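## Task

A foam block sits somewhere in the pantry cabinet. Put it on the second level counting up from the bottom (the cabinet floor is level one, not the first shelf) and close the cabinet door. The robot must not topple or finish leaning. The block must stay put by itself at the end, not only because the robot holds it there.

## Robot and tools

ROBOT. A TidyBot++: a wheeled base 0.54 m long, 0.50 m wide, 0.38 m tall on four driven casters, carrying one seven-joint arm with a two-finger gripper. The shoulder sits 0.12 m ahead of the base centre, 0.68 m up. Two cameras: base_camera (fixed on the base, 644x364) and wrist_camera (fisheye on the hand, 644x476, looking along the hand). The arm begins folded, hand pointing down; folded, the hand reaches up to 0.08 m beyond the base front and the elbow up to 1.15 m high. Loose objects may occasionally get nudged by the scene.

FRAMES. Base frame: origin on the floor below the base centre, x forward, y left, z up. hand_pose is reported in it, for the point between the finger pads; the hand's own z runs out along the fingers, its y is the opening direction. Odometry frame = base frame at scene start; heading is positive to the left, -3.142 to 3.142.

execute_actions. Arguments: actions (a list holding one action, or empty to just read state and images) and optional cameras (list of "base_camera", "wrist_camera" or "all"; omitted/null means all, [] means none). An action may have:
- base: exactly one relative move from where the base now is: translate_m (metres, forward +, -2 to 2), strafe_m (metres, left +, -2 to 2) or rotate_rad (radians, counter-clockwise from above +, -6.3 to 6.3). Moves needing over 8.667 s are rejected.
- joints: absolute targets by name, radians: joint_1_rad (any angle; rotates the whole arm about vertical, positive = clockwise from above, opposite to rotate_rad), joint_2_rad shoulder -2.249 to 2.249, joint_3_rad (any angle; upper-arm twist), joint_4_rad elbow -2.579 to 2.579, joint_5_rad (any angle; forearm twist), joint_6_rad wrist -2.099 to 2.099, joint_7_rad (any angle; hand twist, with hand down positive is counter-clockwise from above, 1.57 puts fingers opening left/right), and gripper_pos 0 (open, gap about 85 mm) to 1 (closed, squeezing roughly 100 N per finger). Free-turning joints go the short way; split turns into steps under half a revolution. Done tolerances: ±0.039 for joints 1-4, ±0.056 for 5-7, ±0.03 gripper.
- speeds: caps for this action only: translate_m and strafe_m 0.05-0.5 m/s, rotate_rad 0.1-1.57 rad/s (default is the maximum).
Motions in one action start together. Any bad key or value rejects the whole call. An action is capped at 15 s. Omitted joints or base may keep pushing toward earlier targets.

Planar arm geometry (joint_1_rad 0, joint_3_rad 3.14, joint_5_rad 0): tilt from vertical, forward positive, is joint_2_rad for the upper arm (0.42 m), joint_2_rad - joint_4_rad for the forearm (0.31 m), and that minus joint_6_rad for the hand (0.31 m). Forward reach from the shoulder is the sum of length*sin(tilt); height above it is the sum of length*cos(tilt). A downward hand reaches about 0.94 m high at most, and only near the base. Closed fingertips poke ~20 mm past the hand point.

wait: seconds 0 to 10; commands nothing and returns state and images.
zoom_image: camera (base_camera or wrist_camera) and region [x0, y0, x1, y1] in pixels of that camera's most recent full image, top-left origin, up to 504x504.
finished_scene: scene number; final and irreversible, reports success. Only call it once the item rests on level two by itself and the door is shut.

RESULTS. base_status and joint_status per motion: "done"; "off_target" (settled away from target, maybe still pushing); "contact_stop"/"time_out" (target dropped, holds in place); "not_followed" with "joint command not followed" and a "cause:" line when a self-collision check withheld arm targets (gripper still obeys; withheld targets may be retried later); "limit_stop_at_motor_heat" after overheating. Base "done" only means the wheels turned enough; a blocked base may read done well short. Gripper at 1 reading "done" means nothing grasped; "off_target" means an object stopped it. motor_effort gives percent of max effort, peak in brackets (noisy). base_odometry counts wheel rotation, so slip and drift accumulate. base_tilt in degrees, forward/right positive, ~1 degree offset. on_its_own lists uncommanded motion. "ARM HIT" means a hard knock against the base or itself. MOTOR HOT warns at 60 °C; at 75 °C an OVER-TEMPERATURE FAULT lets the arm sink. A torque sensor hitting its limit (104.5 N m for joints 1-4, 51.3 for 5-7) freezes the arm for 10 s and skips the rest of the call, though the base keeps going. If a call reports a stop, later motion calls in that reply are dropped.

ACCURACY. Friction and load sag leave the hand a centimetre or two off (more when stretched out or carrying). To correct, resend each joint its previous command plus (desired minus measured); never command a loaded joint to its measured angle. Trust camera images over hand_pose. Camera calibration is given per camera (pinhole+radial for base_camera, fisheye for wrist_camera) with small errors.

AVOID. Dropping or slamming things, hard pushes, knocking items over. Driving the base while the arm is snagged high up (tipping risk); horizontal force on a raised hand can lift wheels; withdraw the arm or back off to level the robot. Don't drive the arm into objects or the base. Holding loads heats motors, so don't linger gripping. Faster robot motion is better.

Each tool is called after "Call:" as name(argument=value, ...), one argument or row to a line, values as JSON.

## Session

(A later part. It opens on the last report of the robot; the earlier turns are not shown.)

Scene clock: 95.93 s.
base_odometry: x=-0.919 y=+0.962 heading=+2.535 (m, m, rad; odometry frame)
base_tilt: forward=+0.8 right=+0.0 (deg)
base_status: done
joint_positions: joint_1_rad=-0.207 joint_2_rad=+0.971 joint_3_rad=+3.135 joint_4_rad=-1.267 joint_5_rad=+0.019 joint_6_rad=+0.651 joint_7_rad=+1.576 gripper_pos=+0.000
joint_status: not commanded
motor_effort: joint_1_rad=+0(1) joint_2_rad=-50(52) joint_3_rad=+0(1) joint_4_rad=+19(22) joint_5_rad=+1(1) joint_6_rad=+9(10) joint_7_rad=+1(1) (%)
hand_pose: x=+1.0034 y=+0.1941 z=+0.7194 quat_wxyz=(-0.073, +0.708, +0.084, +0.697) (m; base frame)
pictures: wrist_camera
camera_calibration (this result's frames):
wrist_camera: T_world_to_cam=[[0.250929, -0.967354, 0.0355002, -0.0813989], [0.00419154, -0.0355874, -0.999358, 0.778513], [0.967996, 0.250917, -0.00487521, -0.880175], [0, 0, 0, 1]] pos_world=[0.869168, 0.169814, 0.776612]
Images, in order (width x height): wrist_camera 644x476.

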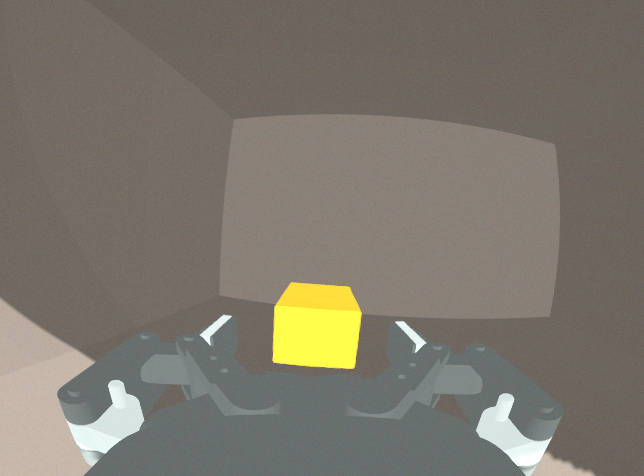

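Call:
execute_actions(
  actions=[
    {"base":{"translate_m":0.03},"speeds":{"translate_m":0.05}},
  ],
  cameras=[],
)

Call:
execute_actions(
  actions=[
    {"joints":{"gripper_pos":1}},
  ],
  cameras=["wrist_camera"],
)

Call:
execute_actions(
  actions=[
    {"joints":{"joint_2_rad":0.96}},
  ],
  cameras=[],
)

Call:
execute_actions(
  actions=[
    {"base":{"translate_m":-0.55},"speeds":{"translate_m":0.2}},
  ],
)

Scene clock: 99.83 s.
base_odometry: x=-0.943 y=+0.980 heading=+2.534 (m, m, rad; odometry frame)
base_tilt: forward=+0.8 right=+0.1 (deg)
base_status: done
joint_positions: joint_1_rad=-0.207 joint_2_rad=+0.971 joint_3_rad=+3.135 joint_4_rad=-1.267 joint_5_rad=+0.019 joint_6_rad=+0.651 joint_7_rad=+1.576 gripper_pos=+0.000
joint_status: not commanded
motor_effort: joint_1_rad=-1(2) joint_2_rad=-49(52) joint_3_rad=+0(1) joint_4_rad=+19(20) joint_5_rad=+0(0) joint_6_rad=+9(9) joint_7_rad=+1(1) (%)
hand_pose: x=+1.0034 y=+0.1941 z=+0.7194 quat_wxyz=(-0.073, +0.708, +0.084, +0.697) (m; base frame)
pictures: none
No camera images: the call's "cameras" was empty. Leave "cameras" out to get every camera's image.

Scene clock: 100.93 s.
base_odometry: x=-0.943 y=+0.980 heading=+2.534 (m, m, rad; odometry frame)
base_tilt: forward=+0.8 right=+0.1 (deg)
base_status: not commanded
joint_positions: joint_1_rad=-0.207 joint_2_rad=+0.971 joint_3_rad=+3.135 joint_4_rad=-1.267 joint_5_rad=+0.019 joint_6_rad=+0.651 joint_7_rad=+1.576 gripper_pos=+0.999
joint_status: all done
motor_effort: joint_1_rad=-1(2) joint_2_rad=-51(51) joint_3_rad=+0(1) joint_4_rad=+20(20) joint_5_rad=+1(0) joint_6_rad=+10(9) joint_7_rad=+1(1) (%)
hand_pose: x=+1.0034 y=+0.1941 z=+0.7194 quat_wxyz=(-0.073, +0.708, +0.084, +0.697) (m; base frame)
pictures: wrist_camera
camera_calibration (this result's frames):
wrist_camera: T_world_to_cam=[[0.25093, -0.967354, 0.0354997, -0.0813985], [0.00418086, -0.0355896, -0.999358, 0.778514], [0.967996, 0.250917, -0.00488611, -0.880167], [0, 0, 0, 1]] pos_world=[0.869169, 0.169815, 0.776603]
Images, in order (width x height): wrist_camera 644x476.

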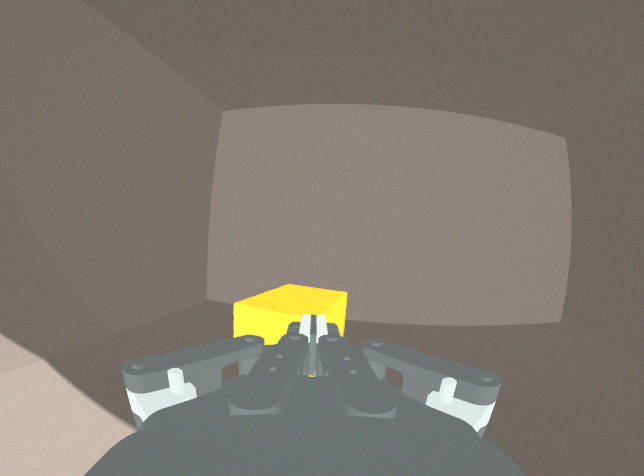

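Scene clock: 101.53 s.
base_odometry: x=-0.943 y=+0.980 heading=+2.534 (m, m, rad; odometry frame)
base_tilt: forward=+0.8 right=+0.1 (deg)
base_status: not commanded
joint_positions: joint_1_rad=-0.207 joint_2_rad=+0.970 joint_3_rad=+3.135 joint_4_rad=-1.267 joint_5_rad=+0.019 joint_6_rad=+0.651 joint_7_rad=+1.576 gripper_pos=+0.999
joint_status: all done
motor_effort: joint_1_rad=-1(1) joint_2_rad=-51(52) joint_3_rad=+0(0) joint_4_rad=+20(20) joint_5_rad=+0(0) joint_6_rad=+9(9) joint_7_rad=+1(1) (%)
hand_pose: x=+1.0033 y=+0.1941 z=+0.7210 quat_wxyz=(-0.073, +0.707, +0.084, +0.698) (m; base frame)
pictures: none
No camera images: the call's "cameras" was empty. Leave "cameras" out to get every camera's image.

Scene clock: 105.10 s.
base_odometry: x=-0.491 y=+0.666 heading=+2.534 (m, m, rad; odometry frame)
base_tilt: forward=+0.8 right=+0.1 (deg)
base_status: done
joint_positions: joint_1_rad=-0.207 joint_2_rad=+0.969 joint_3_rad=+3.135 joint_4_rad=-1.267 joint_5_rad=+0.019 joint_6_rad=+0.651 joint_7_rad=+1.576 gripper_pos=+0.999
joint_status: not commanded
motor_effort: joint_1_rad=-1(6) joint_2_rad=-51(55) joint_3_rad=+0(2) joint_4_rad=+20(22) joint_5_rad=+0(0) joint_6_rad=+9(10) joint_7_rad=+1(1) (%)
hand_pose: x=+1.0032 y=+0.1943 z=+0.7212 quat_wxyz=(-0.073, +0.707, +0.084, +0.698) (m; base frame)
pictures: base_camera, wrist_camera
camera_calibration (this result's frames):
wrist_camera: T_world_to_cam=[[0.251093, -0.967308, 0.0355969, -0.0814831], [0.00623999, -0.0351567, -0.999362, 0.778226], [0.967943, 0.251155, -0.00279161, -0.88159], [0, 0, 0, 1]] pos_world=[0.868933, 0.169956, 0.778169]
Images, in order (width x height): base_camera 644x364, wrist_camera 644x476.

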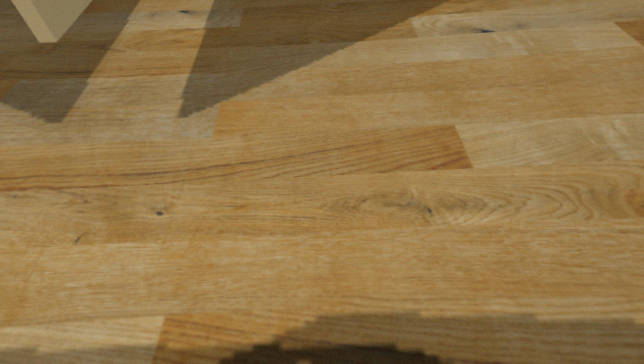

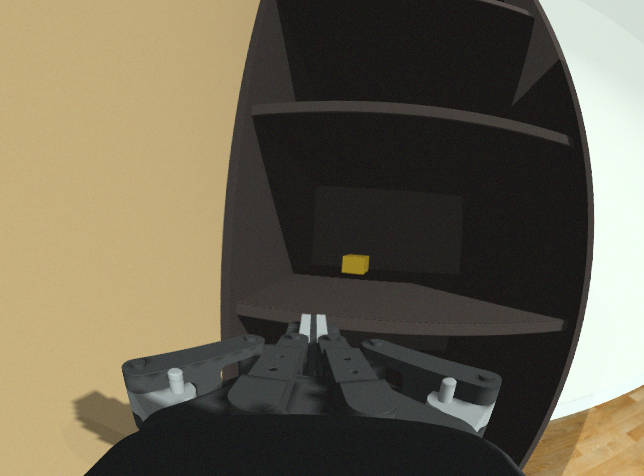

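Call:
execute_actions(
  actions=[
    {"base":{"strafe_m":0.02},"joints":{"gripper_pos":0,"joint_6_rad":0.73},"speeds":{"strafe_m":0.05}},
  ],
  cameras=[],
)

Call:
execute_actions(
  actions=[
    {"base":{"translate_m":0.52},"speeds":{"translate_m":0.2}},
  ],
  cameras=["wrist_camera"],
)

Scene clock: 108.87 s.
base_odometry: x=-0.503 y=+0.650 heading=+2.535 (m, m, rad; odometry frame)
base_tilt: forward=+0.8 right=+0.1 (deg)
base_status: done
joint_positions: joint_1_rad=-0.207 joint_2_rad=+0.969 joint_3_rad=+3.135 joint_4_rad=-1.267 joint_5_rad=+0.019 joint_6_rad=+0.694 joint_7_rad=+1.576 gripper_pos=+0.000
joint_status: all done
motor_effort: joint_1_rad=-1(6) joint_2_rad=-50(53) joint_3_rad=+0(2) joint_4_rad=+19(21) joint_5_rad=+0(1) joint_6_rad=+9(10) joint_7_rad=+1(1) (%)
hand_pose: x=+1.0031 y=+0.1945 z=+0.7346 quat_wxyz=(-0.075, +0.692, +0.083, +0.713) (m; base frame)
pictures: none
No camera images: the call's "cameras" was empty. Leave "cameras" out to get every camera's image.

Scene clock: 112.23 s.
base_odometry: x=-0.930 y=+0.946 heading=+2.535 (m, m, rad; odometry frame)
base_tilt: forward=+0.8 right=+0.1 (deg)
base_status: done
joint_positions: joint_1_rad=-0.207 joint_2_rad=+0.969 joint_3_rad=+3.135 joint_4_rad=-1.267 joint_5_rad=+0.019 joint_6_rad=+0.694 joint_7_rad=+1.576 gripper_pos=+0.000
joint_status: not commanded
motor_effort: joint_1_rad=-1(1) joint_2_rad=-50(52) joint_3_rad=+0(1) joint_4_rad=+19(21) joint_5_rad=-1(0) joint_6_rad=+10(10) joint_7_rad=+1(1) (%)
hand_pose: x=+1.0031 y=+0.1945 z=+0.7346 quat_wxyz=(-0.075, +0.692, +0.083, +0.713) (m; base frame)
pictures: wrist_camera
camera_calibration (this result's frames):
wrist_camera: T_world_to_cam=[[0.250026, -0.967534, 0.0369479, -0.0816478], [0.0480658, -0.02571, -0.998513, 0.747187], [0.967045, 0.25143, 0.0400771, -0.912111], [0, 0, 0, 1]] pos_world=[0.866553, 0.169546, 0.785648]
Images, in order (width x height): wrist_camera 644x476.

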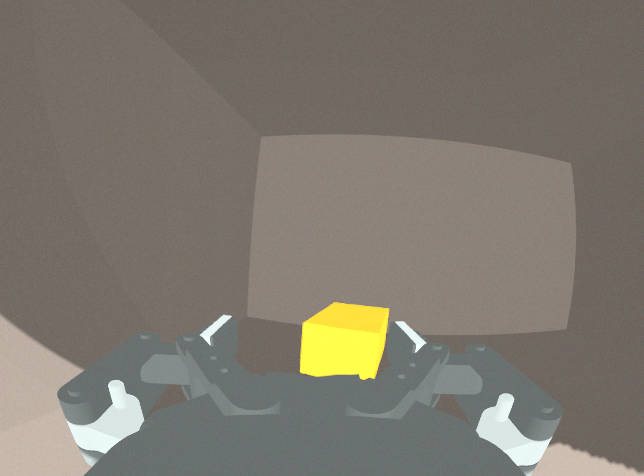

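Call:
execute_actions(
  actions=[
    {"base":{"strafe_m":-0.022},"joints":{"joint_6_rad":0.60},"speeds":{"strafe_m":0.05}},
  ],
  cameras=[],
)

Call:
execute_actions(
  actions=[
    {"base":{"translate_m":0.05},"speeds":{"translate_m":0.05}},
  ],
  cameras=["wrist_camera"],
)

Scene clock: 114.60 s.
base_odometry: x=-0.918 y=+0.964 heading=+2.535 (m, m, rad; odometry frame)
base_tilt: forward=+0.8 right=+0.1 (deg)
base_status: done
joint_positions: joint_1_rad=-0.208 joint_2_rad=+0.969 joint_3_rad=+3.135 joint_4_rad=-1.267 joint_5_rad=+0.019 joint_6_rad=+0.633 joint_7_rad=+1.576 gripper_pos=+0.000
joint_status: all done
motor_effort: joint_1_rad=-1(5) joint_2_rad=-50(52) joint_3_rad=+0(2) joint_4_rad=+19(21) joint_5_rad=+0(0) joint_6_rad=+9(11) joint_7_rad=+1(1) (%)
hand_pose: x=+1.0030 y=+0.1947 z=+0.7157 quat_wxyz=(-0.072, +0.714, +0.085, +0.692) (m; base frame)
pictures: none
No camera images: the call's "cameras" was empty. Leave "cameras" out to get every camera's image.

Scene clock: 116.10 s.
base_odometry: x=-0.959 y=+0.993 heading=+2.535 (m, m, rad; odometry frame)
base_tilt: forward=+0.8 right=+0.1 (deg)
base_status: done
joint_positions: joint_1_rad=-0.208 joint_2_rad=+0.969 joint_3_rad=+3.135 joint_4_rad=-1.267 joint_5_rad=+0.019 joint_6_rad=+0.632 joint_7_rad=+1.576 gripper_pos=+0.000
joint_status: not commanded
motor_effort: joint_1_rad=+0(3) joint_2_rad=-50(53) joint_3_rad=+0(1) joint_4_rad=+19(21) joint_5_rad=+1(1) joint_6_rad=+9(10) joint_7_rad=+1(1) (%)
hand_pose: x=+1.0029 y=+0.1948 z=+0.7160 quat_wxyz=(-0.072, +0.714, +0.085, +0.692) (m; base frame)
pictures: wrist_camera
camera_calibration (this result's frames):
wrist_camera: T_world_to_cam=[[0.252154, -0.967051, 0.0350824, -0.0815245], [-0.0114598, -0.0392355, -0.999164, 0.791416], [0.967619, 0.251541, -0.0209755, -0.868167], [0, 0, 0, 1]] pos_world=[0.869681, 0.170593, 0.775405]
Images, in order (width x height): wrist_camera 644x476.

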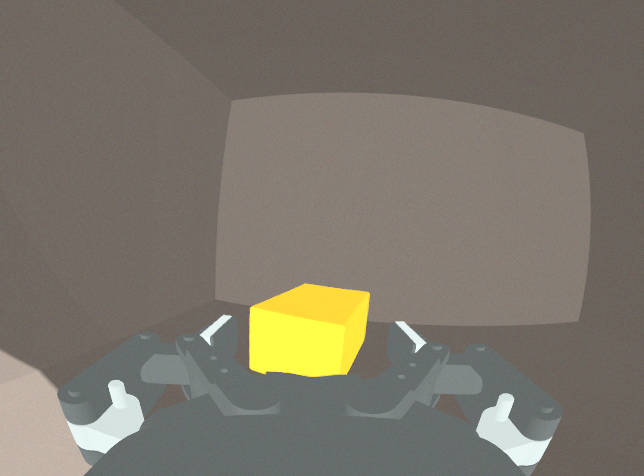

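Call:
execute_actions(
  actions=[
    {"base":{"translate_m":0.04},"speeds":{"translate_m":0.05}},
  ],
  cameras=["wrist_camera"],
)

Call:
execute_actions(
  actions=[
    {"joints":{"gripper_pos":1}},
  ],
  cameras=["wrist_camera"],
)

Scene clock: 118.27 s.
base_odometry: x=-0.991 y=+1.016 heading=+2.535 (m, m, rad; odometry frame)
base_tilt: forward=+0.8 right=+0.1 (deg)
base_status: done
joint_positions: joint_1_rad=-0.208 joint_2_rad=+0.969 joint_3_rad=+3.135 joint_4_rad=-1.267 joint_5_rad=+0.019 joint_6_rad=+0.632 joint_7_rad=+1.576 gripper_pos=+0.000
joint_status: not commanded
motor_effort: joint_1_rad=+0(4) joint_2_rad=-49(52) joint_3_rad=+0(1) joint_4_rad=+20(20) joint_5_rad=+0(0) joint_6_rad=+9(10) joint_7_rad=+1(1) (%)
hand_pose: x=+1.0029 y=+0.1948 z=+0.7160 quat_wxyz=(-0.072, +0.714, +0.085, +0.692) (m; base frame)
pictures: wrist_camera
camera_calibration (this result's frames):
wrist_camera: T_world_to_cam=[[0.252153, -0.967051, 0.0350825, -0.0815246], [-0.01146, -0.0392356, -0.999164, 0.791416], [0.967619, 0.251541, -0.0209758, -0.868167], [0, 0, 0, 1]] pos_world=[0.869681, 0.170593, 0.775405]
Images, in order (width x height): wrist_camera 644x476.

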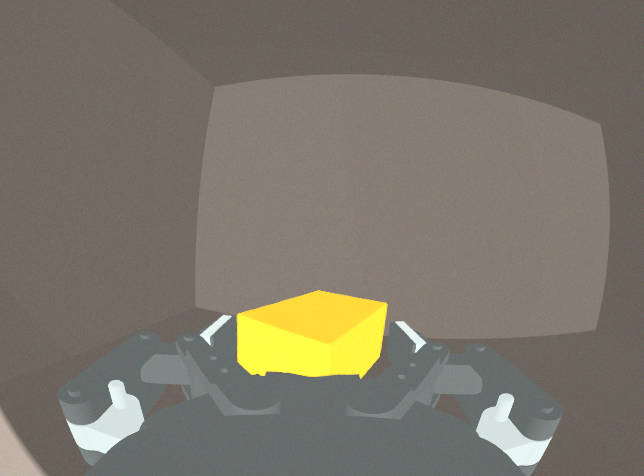

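Scene clock: 119.53 s.
base_odometry: x=-0.991 y=+1.016 heading=+2.535 (m, m, rad; odometry frame)
base_tilt: forward=+0.8 right=+0.1 (deg)
base_status: not commanded
joint_positions: joint_1_rad=-0.237 joint_2_rad=+0.956 joint_3_rad=+3.127 joint_4_rad=-1.284 joint_5_rad=+0.019 joint_6_rad=+0.632 joint_7_rad=+1.576 gripper_pos=+0.999
joint_status: all done
motor_effort: joint_1_rad=+5(11) joint_2_rad=-51(52) joint_3_rad=+3(6) joint_4_rad=+22(28) joint_5_rad=-2(3) joint_6_rad=+10(10) joint_7_rad=+1(1) (%)
hand_pose: x=+0.9920 y=+0.2234 z=+0.7183 quat_wxyz=(-0.086, +0.714, +0.095, +0.689) (m; base frame)
pictures: wrist_camera
camera_calibration (this result's frames):
wrist_camera: T_world_to_cam=[[0.284988, -0.958109, 0.0284527, -0.0809727], [-0.0156796, -0.0343394, -0.999287, 0.797844], [0.958403, 0.284339, -0.024809, -0.860183], [0, 0, 0, 1]] pos_world=[0.859987, 0.1944, 0.778239]
Images, in order (width x height): wrist_camera 644x476.

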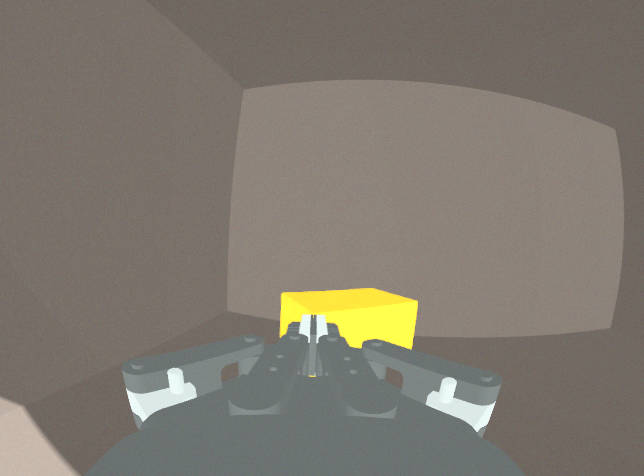

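Call:
execute_actions(
  actions=[
    {"base":{"translate_m":-0.07},"speeds":{"translate_m":0.1}},
  ],
  cameras=[],
)

Call:
execute_actions(
  actions=[
    {"joints":{"gripper_pos":0}},
  ],
  cameras=["wrist_camera"],
)

Scene clock: 122.23 s.
base_odometry: x=-0.934 y=+0.976 heading=+2.535 (m, m, rad; odometry frame)
base_tilt: forward=+0.8 right=+0.1 (deg)
base_status: done
joint_positions: joint_1_rad=-0.217 joint_2_rad=+0.956 joint_3_rad=+3.131 joint_4_rad=-1.281 joint_5_rad=+0.019 joint_6_rad=+0.632 joint_7_rad=+1.576 gripper_pos=+0.999
joint_status: not commanded
motor_effort: joint_1_rad=-1(5) joint_2_rad=-50(52) joint_3_rad=+0(3) joint_4_rad=+20(22) joint_5_rad=+1(1) joint_6_rad=+9(10) joint_7_rad=+1(1) (%)
hand_pose: x=+0.9974 y=+0.2039 z=+0.7198 quat_wxyz=(-0.077, +0.713, +0.089, +0.691) (m; base frame)
pictures: none
No camera images: the call's "cameras" was empty. Leave "cameras" out to get every camera's image.

Scene clock: 123.33 s.
base_odometry: x=-0.934 y=+0.976 heading=+2.535 (m, m, rad; odometry frame)
base_tilt: forward=+0.8 right=+0.1 (deg)
base_status: not commanded
joint_positions: joint_1_rad=-0.217 joint_2_rad=+0.956 joint_3_rad=+3.131 joint_4_rad=-1.281 joint_5_rad=+0.019 joint_6_rad=+0.632 joint_7_rad=+1.576 gripper_pos=+0.000
joint_status: all done
motor_effort: joint_1_rad=-1(2) joint_2_rad=-50(50) joint_3_rad=+0(0) joint_4_rad=+20(20) joint_5_rad=+1(1) joint_6_rad=+9(10) joint_7_rad=+1(1) (%)
hand_pose: x=+0.9974 y=+0.2039 z=+0.7198 quat_wxyz=(-0.077, +0.713, +0.089, +0.691) (m; base frame)
pictures: wrist_camera
camera_calibration (this result's frames):
wrist_camera: T_world_to_cam=[[0.263203, -0.964191, 0.0325525, -0.0811655], [-0.0126719, -0.0371945, -0.999228, 0.796385], [0.964657, 0.262588, -0.0220079, -0.863624], [0, 0, 0, 1]] pos_world=[0.864556, 0.178139, 0.779406]
Images, in order (width x height): wrist_camera 644x476.

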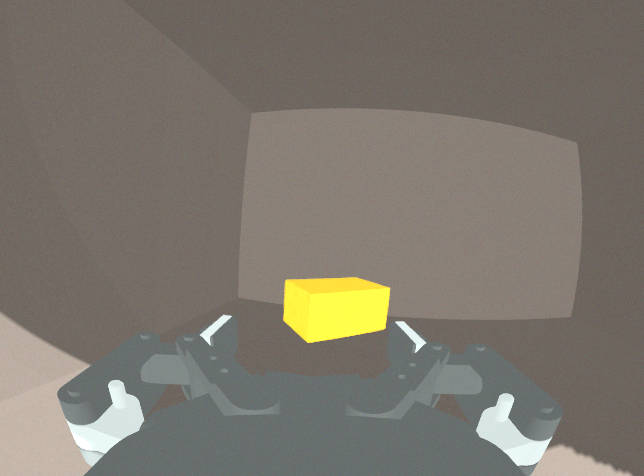

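Call:
execute_actions(
  actions=[
    {"base":{"strafe_m":-0.015},"speeds":{"strafe_m":0.05}},
  ],
  cameras=[],
)

Call:
execute_actions(
  actions=[
    {"base":{"translate_m":0.11},"speeds":{"translate_m":0.05}},
  ],
  cameras=["wrist_camera"],
)

Scene clock: 126.10 s.
base_odometry: x=-0.925 y=+0.988 heading=+2.535 (m, m, rad; odometry frame)
base_tilt: forward=+0.8 right=+0.1 (deg)
base_status: done
joint_positions: joint_1_rad=-0.215 joint_2_rad=+0.956 joint_3_rad=+3.132 joint_4_rad=-1.281 joint_5_rad=+0.019 joint_6_rad=+0.632 joint_7_rad=+1.576 gripper_pos=+0.000
joint_status: not commanded
motor_effort: joint_1_rad=-1(4) joint_2_rad=-51(52) joint_3_rad=+0(1) joint_4_rad=+20(20) joint_5_rad=+1(1) joint_6_rad=+9(9) joint_7_rad=+1(1) (%)
hand_pose: x=+0.9979 y=+0.2021 z=+0.7198 quat_wxyz=(-0.076, +0.714, +0.088, +0.691) (m; base frame)
pictures: none
No camera images: the call's "cameras" was empty. Leave "cameras" out to get every camera's image.

Scene clock: 129.47 s.
base_odometry: x=-1.016 y=+1.051 heading=+2.535 (m, m, rad; odometry frame)
base_tilt: forward=+0.8 right=+0.1 (deg)
base_status: done
joint_positions: joint_1_rad=-0.236 joint_2_rad=+0.955 joint_3_rad=+3.127 joint_4_rad=-1.281 joint_5_rad=+0.019 joint_6_rad=+0.632 joint_7_rad=+1.576 gripper_pos=+0.000
joint_status: not commanded
motor_effort: joint_1_rad=+4(15) joint_2_rad=-50(53) joint_3_rad=+2(8) joint_4_rad=+21(23) joint_5_rad=-2(6) joint_6_rad=+9(10) joint_7_rad=+1(1) (%)
hand_pose: x=+0.9930 y=+0.2221 z=+0.7207 quat_wxyz=(-0.086, +0.712, +0.095, +0.690) (m; base frame)
pictures: wrist_camera
camera_calibration (this result's frames):
wrist_camera: T_world_to_cam=[[0.283273, -0.958596, 0.029156, -0.0812393], [-0.0118862, -0.0339082, -0.999354, 0.796421], [0.958966, 0.282743, -0.0209993, -0.863672], [0, 0, 0, 1]] pos_world=[0.860711, 0.193327, 0.780139]
Images, in order (width x height): wrist_camera 644x476.

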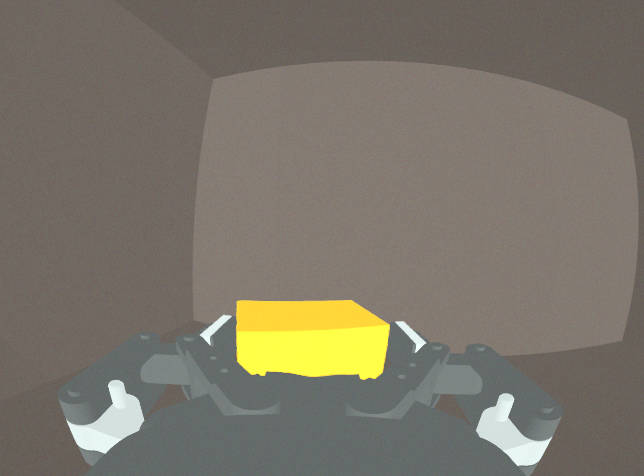

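Call:
execute_actions(
  actions=[
    {"base":{"translate_m":0.02},"speeds":{"translate_m":0.05}},
  ],
  cameras=[],
)

Call:
execute_actions(
  actions=[
    {"joints":{"gripper_pos":1}},
  ],
  cameras=["wrist_camera"],
)

Scene clock: 131.67 s.
base_odometry: x=-1.032 y=+1.062 heading=+2.535 (m, m, rad; odometry frame)
base_tilt: forward=+0.8 right=+0.0 (deg)
base_status: done
joint_positions: joint_1_rad=-0.242 joint_2_rad=+0.934 joint_3_rad=+3.124 joint_4_rad=-1.312 joint_5_rad=+0.019 joint_6_rad=+0.632 joint_7_rad=+1.576 gripper_pos=+0.000
joint_status: not commanded
motor_effort: joint_1_rad=+8(16) joint_2_rad=-44(52) joint_3_rad=+5(9) joint_4_rad=+27(33) joint_5_rad=-3(5) joint_6_rad=+8(9) joint_7_rad=+1(1) (%)
hand_pose: x=+0.9840 y=+0.2277 z=+0.7222 quat_wxyz=(-0.089, +0.716, +0.098, +0.686) (m; base frame)
pictures: none
No camera images: the call's "cameras" was empty. Leave "cameras" out to get every camera's image.

Scene clock: 132.77 s.
base_odometry: x=-1.031 y=+1.061 heading=+2.535 (m, m, rad; odometry frame)
base_tilt: forward=+0.7 right=+0.1 (deg)
base_status: not commanded
joint_positions: joint_1_rad=-0.247 joint_2_rad=+0.885 joint_3_rad=+3.120 joint_4_rad=-1.383 joint_5_rad=+0.019 joint_6_rad=+0.632 joint_7_rad=+1.576 gripper_pos=+0.500
joint_status: gripper_pos off_target (ended at +0.500, target +1.000)
motor_effort: joint_1_rad=+7(12) joint_2_rad=-33(44) joint_3_rad=+5(7) joint_4_rad=+42(44) joint_5_rad=-1(4) joint_6_rad=+8(8) joint_7_rad=+1(1) (%)
hand_pose: x=+0.9653 y=+0.2303 z=+0.7262 quat_wxyz=(-0.092, +0.723, +0.101, +0.677) (m; base frame)
pictures: wrist_camera
camera_calibration (this result's frames):
wrist_camera: T_world_to_cam=[[0.300798, -0.953416, 0.0227855, -0.079205], [-0.0437164, -0.0376513, -0.998334, 0.832744], [0.952685, 0.299301, -0.0530054, -0.81378], [0, 0, 0, 1]] pos_world=[0.835506, 0.199403, 0.790027]
Images, in order (width x height): wrist_camera 644x476.

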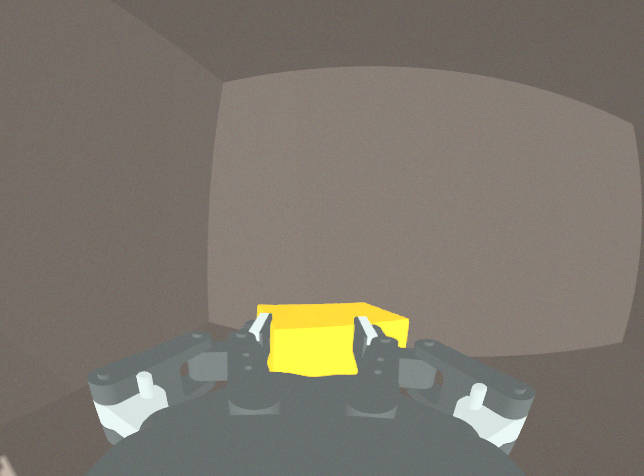

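Call:
execute_actions(
  actions=[
    {"base":{"translate_m":-0.1},"speeds":{"translate_m":0.07}},
  ],
  cameras=["wrist_camera"],
)

Call:
execute_actions(
  actions=[
    {"base":{"translate_m":-0.6},"joints":{"joint_6_rad":0.66},"speeds":{"translate_m":0.15}},
  ],
)

Scene clock: 136.07 s.
base_odometry: x=-0.949 y=+1.004 heading=+2.535 (m, m, rad; odometry frame)
base_tilt: forward=+0.8 right=+0.1 (deg)
base_status: done
joint_positions: joint_1_rad=-0.222 joint_2_rad=+0.941 joint_3_rad=+3.128 joint_4_rad=-1.287 joint_5_rad=+0.019 joint_6_rad=+0.632 joint_7_rad=+1.576 gripper_pos=+0.999
joint_status: not commanded
on_its_own: gripper_pos moved +0.499 to your old target +1.000
motor_effort: joint_1_rad=+0(6) joint_2_rad=-50(52) joint_3_rad=+0(5) joint_4_rad=+20(42) joint_5_rad=+1(3) joint_6_rad=+10(10) joint_7_rad=+1(1) (%)
hand_pose: x=+0.9942 y=+0.2097 z=+0.7301 quat_wxyz=(-0.081, +0.710, +0.090, +0.694) (m; base frame)
pictures: wrist_camera
camera_calibration (this result's frames):
wrist_camera: T_world_to_cam=[[0.269894, -0.962415, 0.030251, -0.0804147], [-0.00419342, -0.0325914, -0.99946, 0.797587], [0.962881, 0.269622, -0.012832, -0.868233], [0, 0, 0, 1]] pos_world=[0.861053, 0.182697, 0.788448]
Images, in order (width x height): wrist_camera 644x476.

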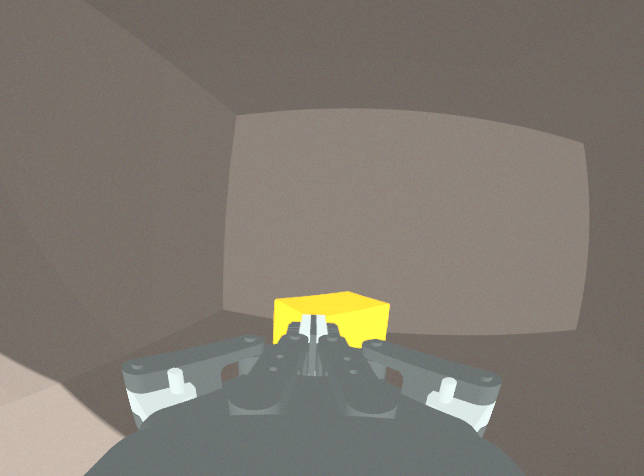

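Scene clock: 140.73 s.
base_odometry: x=-0.456 y=+0.663 heading=+2.535 (m, m, rad; odometry frame)
base_tilt: forward=+0.8 right=+0.1 (deg)
base_status: done
joint_positions: joint_1_rad=-0.222 joint_2_rad=+0.941 joint_3_rad=+3.128 joint_4_rad=-1.287 joint_5_rad=+0.019 joint_6_rad=+0.633 joint_7_rad=+1.576 gripper_pos=+0.999
joint_status: all done
motor_effort: joint_1_rad=-1(3) joint_2_rad=-50(52) joint_3_rad=+0(1) joint_4_rad=+20(21) joint_5_rad=+0(0) joint_6_rad=+9(10) joint_7_rad=+1(1) (%)
hand_pose: x=+0.9944 y=+0.2096 z=+0.7299 quat_wxyz=(-0.081, +0.710, +0.090, +0.694) (m; base frame)
pictures: base_camera, wrist_camera
camera_calibration (this result's frames):
wrist_camera: T_world_to_cam=[[0.269705, -0.962468, 0.0302482, -0.0803845], [-0.00407775, -0.0325535, -0.999462, 0.797253], [0.962934, 0.269436, -0.0127045, -0.868446], [0, 0, 0, 1]] pos_world=[0.861188, 0.182577, 0.788222]
Images, in order (width x height): base_camera 644x364, wrist_camera 644x476.

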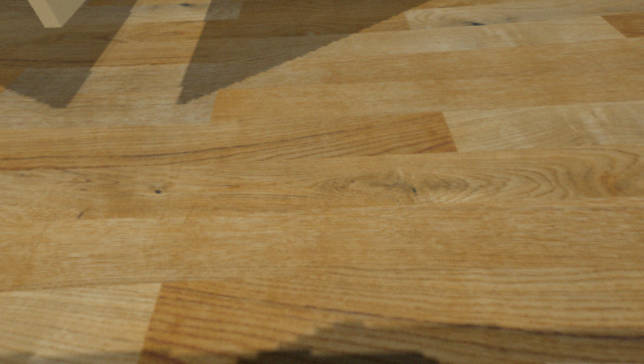

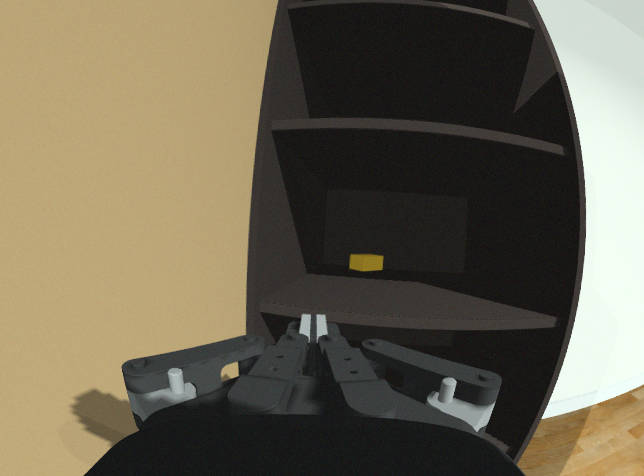

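Call:
execute_actions(
  actions=[
    {"joints":{"gripper_pos":0,"joint_2_rad":1.0,"joint_6_rad":0.70}},
  ],
  cameras=[],
)

Call:
execute_actions(
  actions=[
    {"base":{"translate_m":0.58},"speeds":{"translate_m":0.15}},
  ],
  cameras=["wrist_camera"],
)

Scene clock: 143.20 s.
base_odometry: x=-0.456 y=+0.663 heading=+2.535 (m, m, rad; odometry frame)
base_tilt: forward=+0.8 right=+0.1 (deg)
base_status: not commanded
joint_positions: joint_1_rad=-0.222 joint_2_rad=+0.983 joint_3_rad=+3.128 joint_4_rad=-1.286 joint_5_rad=+0.019 joint_6_rad=+0.661 joint_7_rad=+1.576 gripper_pos=+0.000
joint_status: all done
motor_effort: joint_1_rad=-1(2) joint_2_rad=-50(52) joint_3_rad=+0(0) joint_4_rad=+19(20) joint_5_rad=+0(0) joint_6_rad=+9(10) joint_7_rad=+1(1) (%)
hand_pose: x=+0.9960 y=+0.2100 z=+0.7016 quat_wxyz=(-0.081, +0.715, +0.090, +0.689) (m; base frame)
pictures: none
No camera images: the call's "cameras" was empty. Leave "cameras" out to get every camera's image.

Scene clock: 147.73 s.
base_odometry: x=-0.932 y=+0.993 heading=+2.536 (m, m, rad; odometry frame)
base_tilt: forward=+0.8 right=+0.1 (deg)
base_status: done
joint_positions: joint_1_rad=-0.215 joint_2_rad=+0.985 joint_3_rad=+3.134 joint_4_rad=-1.259 joint_5_rad=+0.019 joint_6_rad=+0.672 joint_7_rad=+1.576 gripper_pos=+0.000
joint_status: not commanded
motor_effort: joint_1_rad=-1(7) joint_2_rad=-48(52) joint_3_rad=+0(5) joint_4_rad=+18(50) joint_5_rad=+0(1) joint_6_rad=+8(11) joint_7_rad=+1(1) (%)
hand_pose: x=+1.0038 y=+0.2025 z=+0.7181 quat_wxyz=(-0.077, +0.702, +0.087, +0.702) (m; base frame)
pictures: wrist_camera
camera_calibration (this result's frames):
wrist_camera: T_world_to_cam=[[0.259211, -0.965175, 0.0353173, -0.0819243], [0.0192466, -0.0313978, -0.999322, 0.761499], [0.965629, 0.259715, 0.0104377, -0.893146], [0, 0, 0, 1]] pos_world=[0.869027, 0.176802, 0.773198]
Images, in order (width x height): wrist_camera 644x476.

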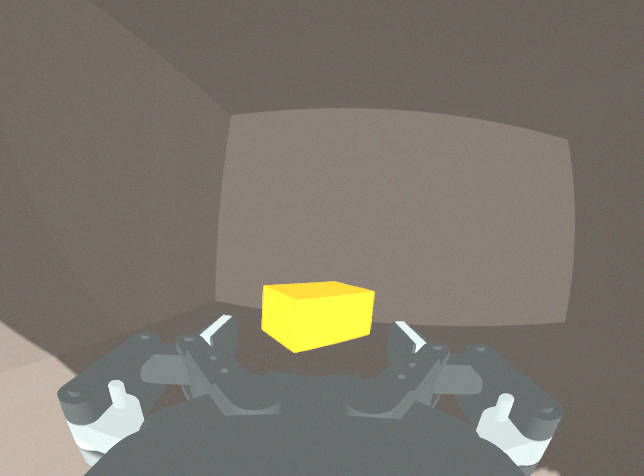

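Call:
execute_actions(
  actions=[
    {"joints":{"joint_2_rad":0.97,"joint_6_rad":0.52}},
  ],
  cameras=["wrist_camera"],
)

Call:
execute_actions(
  actions=[
    {"base":{"translate_m":0.08},"speeds":{"translate_m":0.05}},
  ],
  cameras=["wrist_camera"],
)

Scene clock: 149.90 s.
base_odometry: x=-0.932 y=+0.993 heading=+2.536 (m, m, rad; odometry frame)
base_tilt: forward=+0.8 right=+0.1 (deg)
base_status: not commanded
joint_positions: joint_1_rad=-0.215 joint_2_rad=+0.959 joint_3_rad=+3.134 joint_4_rad=-1.259 joint_5_rad=+0.019 joint_6_rad=+0.564 joint_7_rad=+1.576 gripper_pos=+0.000
joint_status: all done
motor_effort: joint_1_rad=-1(1) joint_2_rad=-44(47) joint_3_rad=+0(0) joint_4_rad=+16(18) joint_5_rad=+0(0) joint_6_rad=+7(9) joint_7_rad=+1(1) (%)
hand_pose: x=+1.0017 y=+0.2018 z=+0.7080 quat_wxyz=(-0.073, +0.730, +0.090, +0.673) (m; base frame)
pictures: wrist_camera
camera_calibration (this result's frames):
wrist_camera: T_world_to_cam=[[0.261021, -0.964764, 0.0331349, -0.0821336], [-0.0602898, -0.0505502, -0.9969, 0.833317], [0.963449, 0.258214, -0.0713601, -0.830404], [0, 0, 0, 1]] pos_world=[0.87173, 0.177307, 0.774198]
Images, in order (width x height): wrist_camera 644x476.

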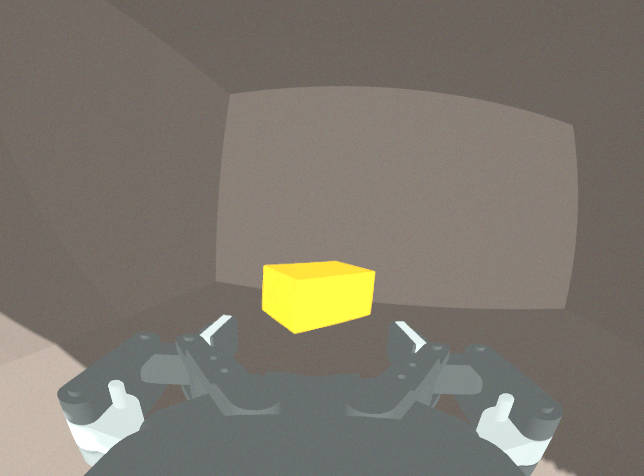

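Scene clock: 152.00 s.
base_odometry: x=-0.998 y=+1.039 heading=+2.536 (m, m, rad; odometry frame)
base_tilt: forward=+0.8 right=+0.1 (deg)
base_status: done
joint_positions: joint_1_rad=-0.215 joint_2_rad=+0.959 joint_3_rad=+3.134 joint_4_rad=-1.259 joint_5_rad=+0.019 joint_6_rad=+0.564 joint_7_rad=+1.576 gripper_pos=+0.000
joint_status: not commanded
motor_effort: joint_1_rad=-1(0) joint_2_rad=-47(48) joint_3_rad=+0(0) joint_4_rad=+18(19) joint_5_rad=+1(0) joint_6_rad=+8(8) joint_7_rad=+1(1) (%)
hand_pose: x=+1.0017 y=+0.2018 z=+0.7083 quat_wxyz=(-0.073, +0.730, +0.090, +0.673) (m; base frame)
pictures: wrist_camera
camera_calibration (this result's frames):
wrist_camera: T_world_to_cam=[[0.261012, -0.964766, 0.0331477, -0.0821412], [-0.0600297, -0.0504931, -0.996919, 0.833299], [0.963467, 0.258218, -0.0710939, -0.830587], [0, 0, 0, 1]] pos_world=[0.871706, 0.177301, 0.774404]
Images, in order (width x height): wrist_camera 644x476.

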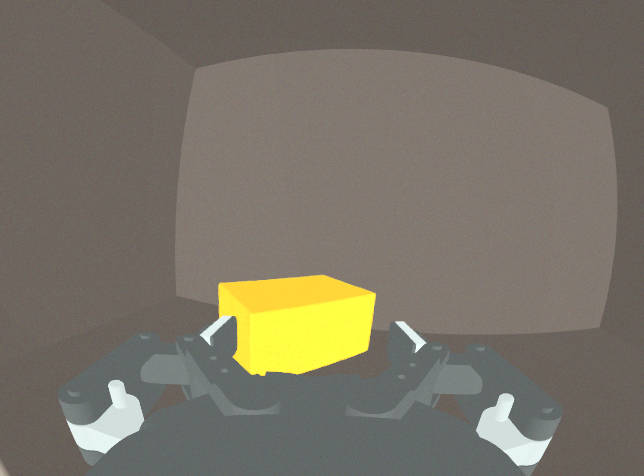

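Call:
execute_actions(
  actions=[
    {"base":{"strafe_m":0.02},"speeds":{"strafe_m":0.05}},
  ],
  cameras=[],
)

Call:
execute_actions(
  actions=[
    {"base":{"translate_m":0.045},"speeds":{"translate_m":0.05}},
  ],
  cameras=["wrist_camera"],
)

Call:
execute_actions(
  actions=[
    {"joints":{"gripper_pos":1}},
  ],
  cameras=["wrist_camera"],
)

Call:
wait(
  seconds=1,
)

Scene clock: 154.67 s.
base_odometry: x=-1.010 y=+1.022 heading=+2.536 (m, m, rad; odometry frame)
base_tilt: forward=+0.8 right=+0.1 (deg)
base_status: done
joint_positions: joint_1_rad=-0.214 joint_2_rad=+0.959 joint_3_rad=+3.134 joint_4_rad=-1.259 joint_5_rad=+0.019 joint_6_rad=+0.564 joint_7_rad=+1.576 gripper_pos=+0.000
joint_status: not commanded
motor_effort: joint_1_rad=-2(2) joint_2_rad=-48(48) joint_3_rad=+0(1) joint_4_rad=+18(18) joint_5_rad=+0(0) joint_6_rad=+8(9) joint_7_rad=+1(1) (%)
hand_pose: x=+1.0019 y=+0.2008 z=+0.7083 quat_wxyz=(-0.073, +0.730, +0.090, +0.673) (m; base frame)
pictures: none
No camera images: the call's "cameras" was empty. Leave "cameras" out to get every camera's image.

Scene clock: 156.00 s.
base_odometry: x=-1.046 y=+1.048 heading=+2.536 (m, m, rad; odometry frame)
base_tilt: forward=+0.7 right=+0.1 (deg)
base_status: done
joint_positions: joint_1_rad=-0.221 joint_2_rad=+0.912 joint_3_rad=+3.134 joint_4_rad=-1.336 joint_5_rad=+0.019 joint_6_rad=+0.564 joint_7_rad=+1.576 gripper_pos=+0.000
joint_status: not commanded
motor_effort: joint_1_rad=+3(5) joint_2_rad=-38(50) joint_3_rad=+2(4) joint_4_rad=+32(36) joint_5_rad=-1(2) joint_6_rad=+8(9) joint_7_rad=+1(1) (%)
hand_pose: x=+0.9825 y=+0.2027 z=+0.7076 quat_wxyz=(-0.074, +0.740, +0.093, +0.662) (m; base frame)
pictures: wrist_camera
camera_calibration (this result's frames):
wrist_camera: T_world_to_cam=[[0.267723, -0.962966, 0.031937, -0.0822653], [-0.0889118, -0.0576976, -0.994367, 0.859555], [0.959385, 0.263376, -0.101066, -0.788184], [0, 0, 0, 1]] pos_world=[0.85462, 0.177964, 0.777682]
Images, in order (width x height): wrist_camera 644x476.

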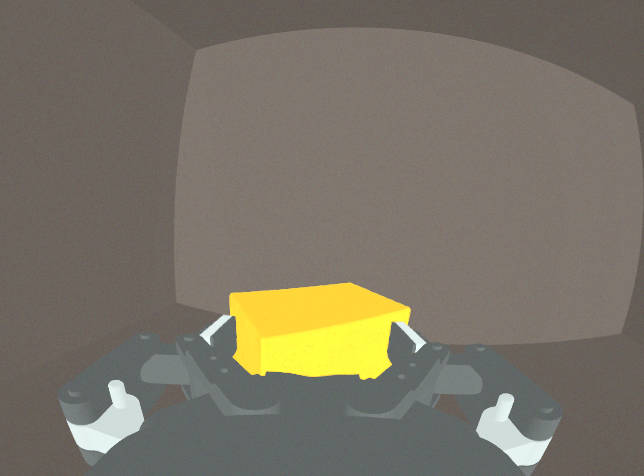

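Scene clock: 157.10 s.
base_odometry: x=-1.046 y=+1.047 heading=+2.536 (m, m, rad; odometry frame)
base_tilt: forward=+0.7 right=+0.1 (deg)
base_status: not commanded
joint_positions: joint_1_rad=-0.221 joint_2_rad=+0.892 joint_3_rad=+3.133 joint_4_rad=-1.367 joint_5_rad=+0.019 joint_6_rad=+0.564 joint_7_rad=+1.576 gripper_pos=+0.197
joint_status: gripper_pos off_target (ended at +0.197, target +1.000)
motor_effort: joint_1_rad=+2(4) joint_2_rad=-33(38) joint_3_rad=+2(4) joint_4_rad=+38(41) joint_5_rad=+1(1) joint_6_rad=+8(9) joint_7_rad=+2(2) (%)
hand_pose: x=+0.9748 y=+0.2013 z=+0.7078 quat_wxyz=(-0.074, +0.744, +0.094, +0.658) (m; base frame)
pictures: wrist_camera
camera_calibration (this result's frames):
wrist_camera: T_world_to_cam=[[0.26852, -0.962769, 0.031187, -0.0818661], [-0.10001, -0.0600652, -0.993172, 0.869381], [0.958068, 0.263568, -0.112416, -0.77115], [0, 0, 0, 1]] pos_world=[0.847744, 0.176652, 0.779309]
Images, in order (width x height): wrist_camera 644x476.

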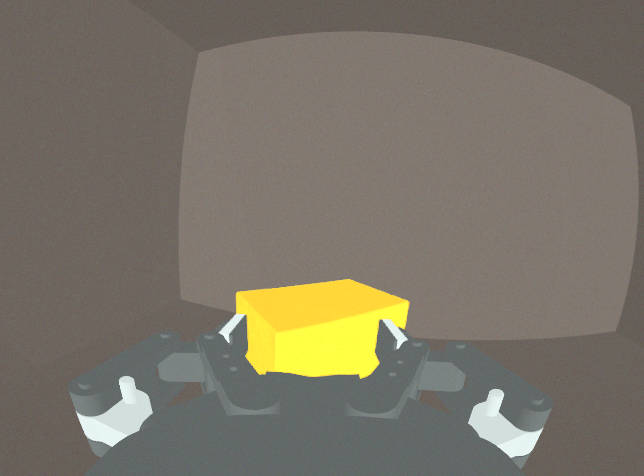

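Scene clock: 158.10 s.
base_odometry: x=-1.046 y=+1.047 heading=+2.536 (m, m, rad; odometry frame)
base_tilt: forward=+0.7 right=+0.1 (deg)
base_status: not commanded
joint_positions: joint_1_rad=-0.221 joint_2_rad=+0.892 joint_3_rad=+3.133 joint_4_rad=-1.367 joint_5_rad=+0.019 joint_6_rad=+0.564 joint_7_rad=+1.576 gripper_pos=+0.197
joint_status: gripper_pos off_target (ended at +0.197, target +1.000)
motor_effort: joint_1_rad=+2(4) joint_2_rad=-33(38) joint_3_rad=+2(4) joint_4_rad=+38(41) joint_5_rad=+1(1) joint_6_rad=+8(9) joint_7_rad=+2(2) (%)
hand_pose: x=+0.9748 y=+0.2013 z=+0.7078 quat_wxyz=(-0.074, +0.744, +0.094, +0.658) (m; base frame)
wait: 1.00 s; at rest by 0.27 s
pictures: base_camera, wrist_camera
camera_calibration (this result's frames):
wrist_camera: T_world_to_cam=[[0.26852, -0.962769, 0.0311869, -0.081866], [-0.10001, -0.060065, -0.993172, 0.869381], [0.958068, 0.263568, -0.112416, -0.77115], [0, 0, 0, 1]] pos_world=[0.847744, 0.176652, 0.779309]
Images, in order (width x height): base_camera 644x364, wrist_camera 644x476.

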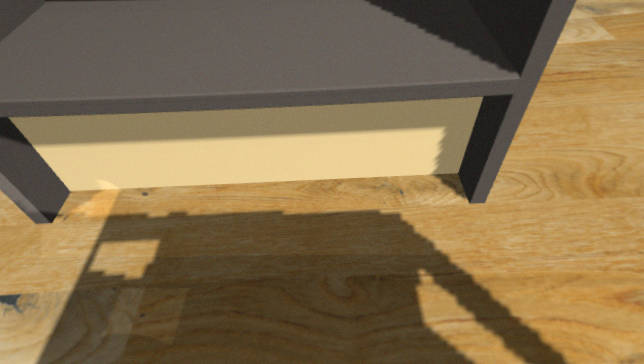

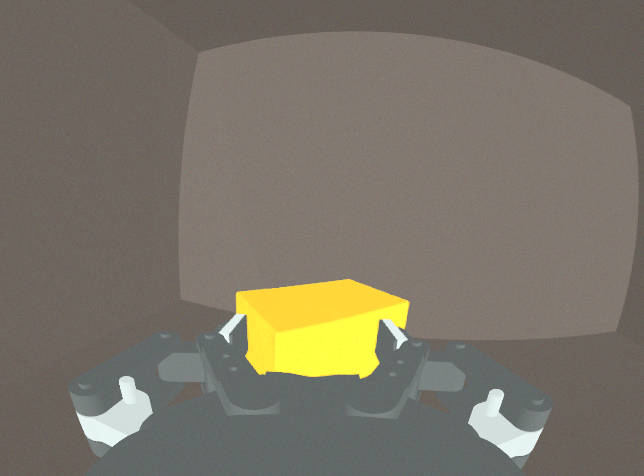

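Call:
execute_actions(
  actions=[
    {"base":{"translate_m":-0.12},"speeds":{"translate_m":0.05}},
  ],
  cameras=["wrist_camera"],
)

Scene clock: 162.40 s.
base_odometry: x=-0.947 y=+0.979 heading=+2.536 (m, m, rad; odometry frame)
base_tilt: forward=+0.8 right=+0.1 (deg)
base_status: done
joint_positions: joint_1_rad=-0.224 joint_2_rad=+0.947 joint_3_rad=+3.129 joint_4_rad=-1.278 joint_5_rad=+0.019 joint_6_rad=+0.560 joint_7_rad=+1.576 gripper_pos=+0.999
joint_status: not commanded
on_its_own: gripper_pos moved +0.802 to your old target +1.000
motor_effort: joint_1_rad=-1(7) joint_2_rad=-48(49) joint_3_rad=+0(5) joint_4_rad=+19(36) joint_5_rad=+0(3) joint_6_rad=+8(10) joint_7_rad=+1(2) (%)
hand_pose: x=+0.9947 y=+0.2112 z=+0.7068 quat_wxyz=(-0.078, +0.734, +0.094, +0.668) (m; base frame)
pictures: wrist_camera
camera_calibration (this result's frames):
wrist_camera: T_world_to_cam=[[0.272957, -0.961603, 0.0285346, -0.0804559], [-0.0714317, -0.0498375, -0.9962, 0.842566], [0.959371, 0.269881, -0.0822925, -0.816802], [0, 0, 0, 1]] pos_world=[0.865763, 0.185064, 0.774443]
Images, in order (width x height): wrist_camera 644x476.

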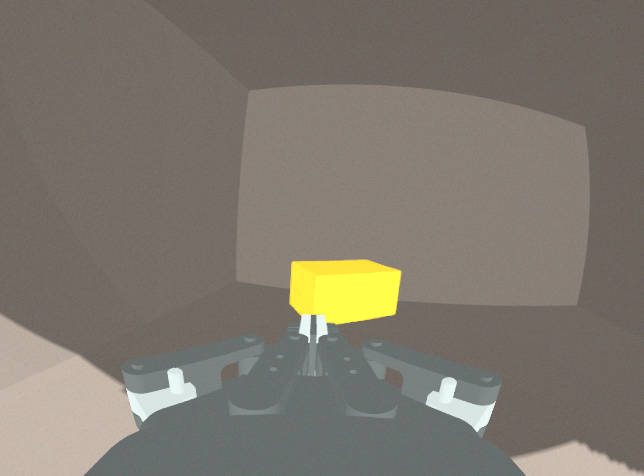

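Call:
execute_actions(
  actions=[
    {"base":{"strafe_m":0.04},"speeds":{"strafe_m":0.05}},
  ],
  cameras=[],
)

Call:
execute_actions(
  actions=[
    {"base":{"translate_m":0.055},"speeds":{"translate_m":0.05}},
  ],
  cameras=["wrist_camera"],
)

Call:
execute_actions(
  actions=[
    {"base":{"strafe_m":-0.08},"speeds":{"strafe_m":0.05}},
  ],
  cameras=["wrist_camera"],
)

Scene clock: 166.50 s.
base_odometry: x=-0.970 y=+0.946 heading=+2.536 (m, m, rad; odometry frame)
base_tilt: forward=+0.8 right=+0.0 (deg)
base_status: done
joint_positions: joint_1_rad=-0.220 joint_2_rad=+0.947 joint_3_rad=+3.129 joint_4_rad=-1.278 joint_5_rad=+0.019 joint_6_rad=+0.560 joint_7_rad=+1.576 gripper_pos=+0.999
joint_status: not commanded
motor_effort: joint_1_rad=-1(3) joint_2_rad=-47(48) joint_3_rad=+0(1) joint_4_rad=+18(20) joint_5_rad=+0(0) joint_6_rad=+8(9) joint_7_rad=+1(1) (%)
hand_pose: x=+0.9957 y=+0.2068 z=+0.7068 quat_wxyz=(-0.076, +0.734, +0.092, +0.669) (m; base frame)
pictures: none
No camera images: the call's "cameras" was empty. Leave "cameras" out to get every camera's image.

Scene clock: 168.07 s.
base_odometry: x=-1.015 y=+0.977 heading=+2.536 (m, m, rad; odometry frame)
base_tilt: forward=+0.8 right=+0.1 (deg)
base_status: done
joint_positions: joint_1_rad=-0.220 joint_2_rad=+0.948 joint_3_rad=+3.129 joint_4_rad=-1.277 joint_5_rad=+0.019 joint_6_rad=+0.560 joint_7_rad=+1.576 gripper_pos=+0.999
joint_status: not commanded
motor_effort: joint_1_rad=+0(0) joint_2_rad=-48(50) joint_3_rad=+0(0) joint_4_rad=+18(20) joint_5_rad=+0(0) joint_6_rad=+8(9) joint_7_rad=+1(1) (%)
hand_pose: x=+0.9959 y=+0.2068 z=+0.7071 quat_wxyz=(-0.076, +0.734, +0.092, +0.669) (m; base frame)
pictures: wrist_camera
camera_calibration (this result's frames):
wrist_camera: T_world_to_cam=[[0.268109, -0.962957, 0.0288243, -0.0800749], [-0.0709678, -0.0495798, -0.996246, 0.84223], [0.960771, 0.265057, -0.0816318, -0.81771], [0, 0, 0, 1]] pos_world=[0.866872, 0.181389, 0.774625]
Images, in order (width x height): wrist_camera 644x476.

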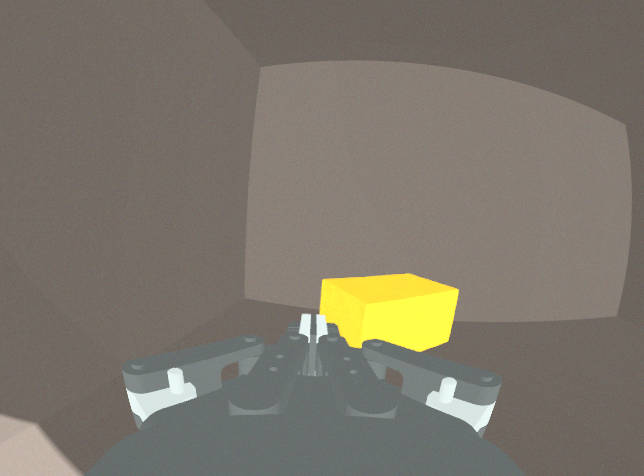

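Scene clock: 170.17 s.
base_odometry: x=-0.970 y=+1.043 heading=+2.536 (m, m, rad; odometry frame)
base_tilt: forward=+0.8 right=+0.1 (deg)
base_status: done
joint_positions: joint_1_rad=-0.219 joint_2_rad=+0.948 joint_3_rad=+3.130 joint_4_rad=-1.277 joint_5_rad=+0.019 joint_6_rad=+0.560 joint_7_rad=+1.576 gripper_pos=+0.999
joint_status: not commanded
motor_effort: joint_1_rad=-1(5) joint_2_rad=-49(49) joint_3_rad=+0(1) joint_4_rad=+19(23) joint_5_rad=+0(1) joint_6_rad=+9(9) joint_7_rad=+1(1) (%)
hand_pose: x=+0.9962 y=+0.2059 z=+0.7071 quat_wxyz=(-0.076, +0.734, +0.091, +0.669) (m; base frame)
pictures: wrist_camera
camera_calibration (this result's frames):
wrist_camera: T_world_to_cam=[[0.267036, -0.963239, 0.0293649, -0.0803172], [-0.0709382, -0.0500366, -0.996225, 0.842251], [0.961072, 0.263945, -0.081692, -0.817722], [0, 0, 0, 1]] pos_world=[0.867085, 0.180613, 0.774629]
Images, in order (width x height): wrist_camera 644x476.

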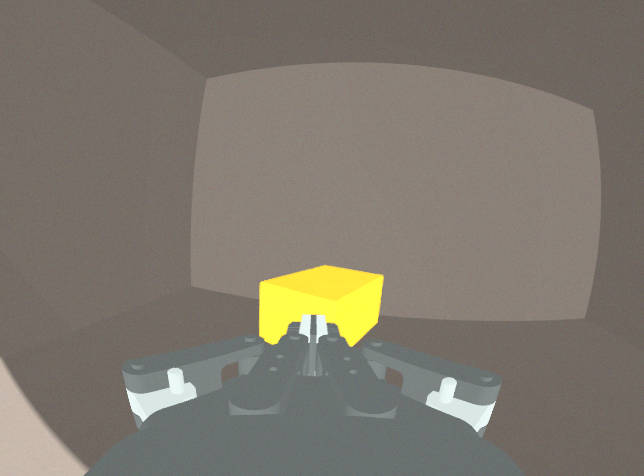

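Call:
execute_actions(
  actions=[
    {"base":{"translate_m":-0.04},"joints":{"gripper_pos":0},"speeds":{"translate_m":0.05}},
  ],
  cameras=["wrist_camera"],
)

Scene clock: 172.43 s.
base_odometry: x=-0.937 y=+1.020 heading=+2.536 (m, m, rad; odometry frame)
base_tilt: forward=+0.7 right=+0.1 (deg)
base_status: done
joint_positions: joint_1_rad=-0.219 joint_2_rad=+0.948 joint_3_rad=+3.130 joint_4_rad=-1.277 joint_5_rad=+0.019 joint_6_rad=+0.560 joint_7_rad=+1.576 gripper_pos=+0.000
joint_status: all done
motor_effort: joint_1_rad=-1(3) joint_2_rad=-49(50) joint_3_rad=+0(1) joint_4_rad=+19(21) joint_5_rad=+0(0) joint_6_rad=+9(9) joint_7_rad=+1(1) (%)
hand_pose: x=+0.9963 y=+0.2059 z=+0.7069 quat_wxyz=(-0.076, +0.734, +0.091, +0.669) (m; base frame)
pictures: wrist_camera
camera_calibration (this result's frames):
wrist_camera: T_world_to_cam=[[0.267024, -0.963242, 0.02936, -0.0803132], [-0.0710346, -0.0500568, -0.996217, 0.842218], [0.961068, 0.263928, -0.0817899, -0.817745], [0, 0, 0, 1]] pos_world=[0.867181, 0.180624, 0.774507]
Images, in order (width x height): wrist_camera 644x476.

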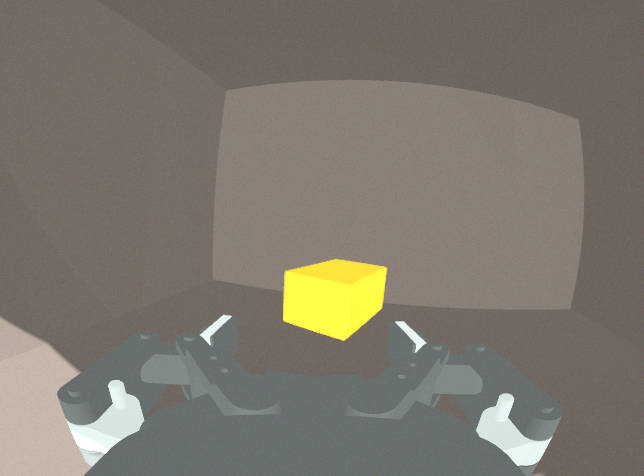

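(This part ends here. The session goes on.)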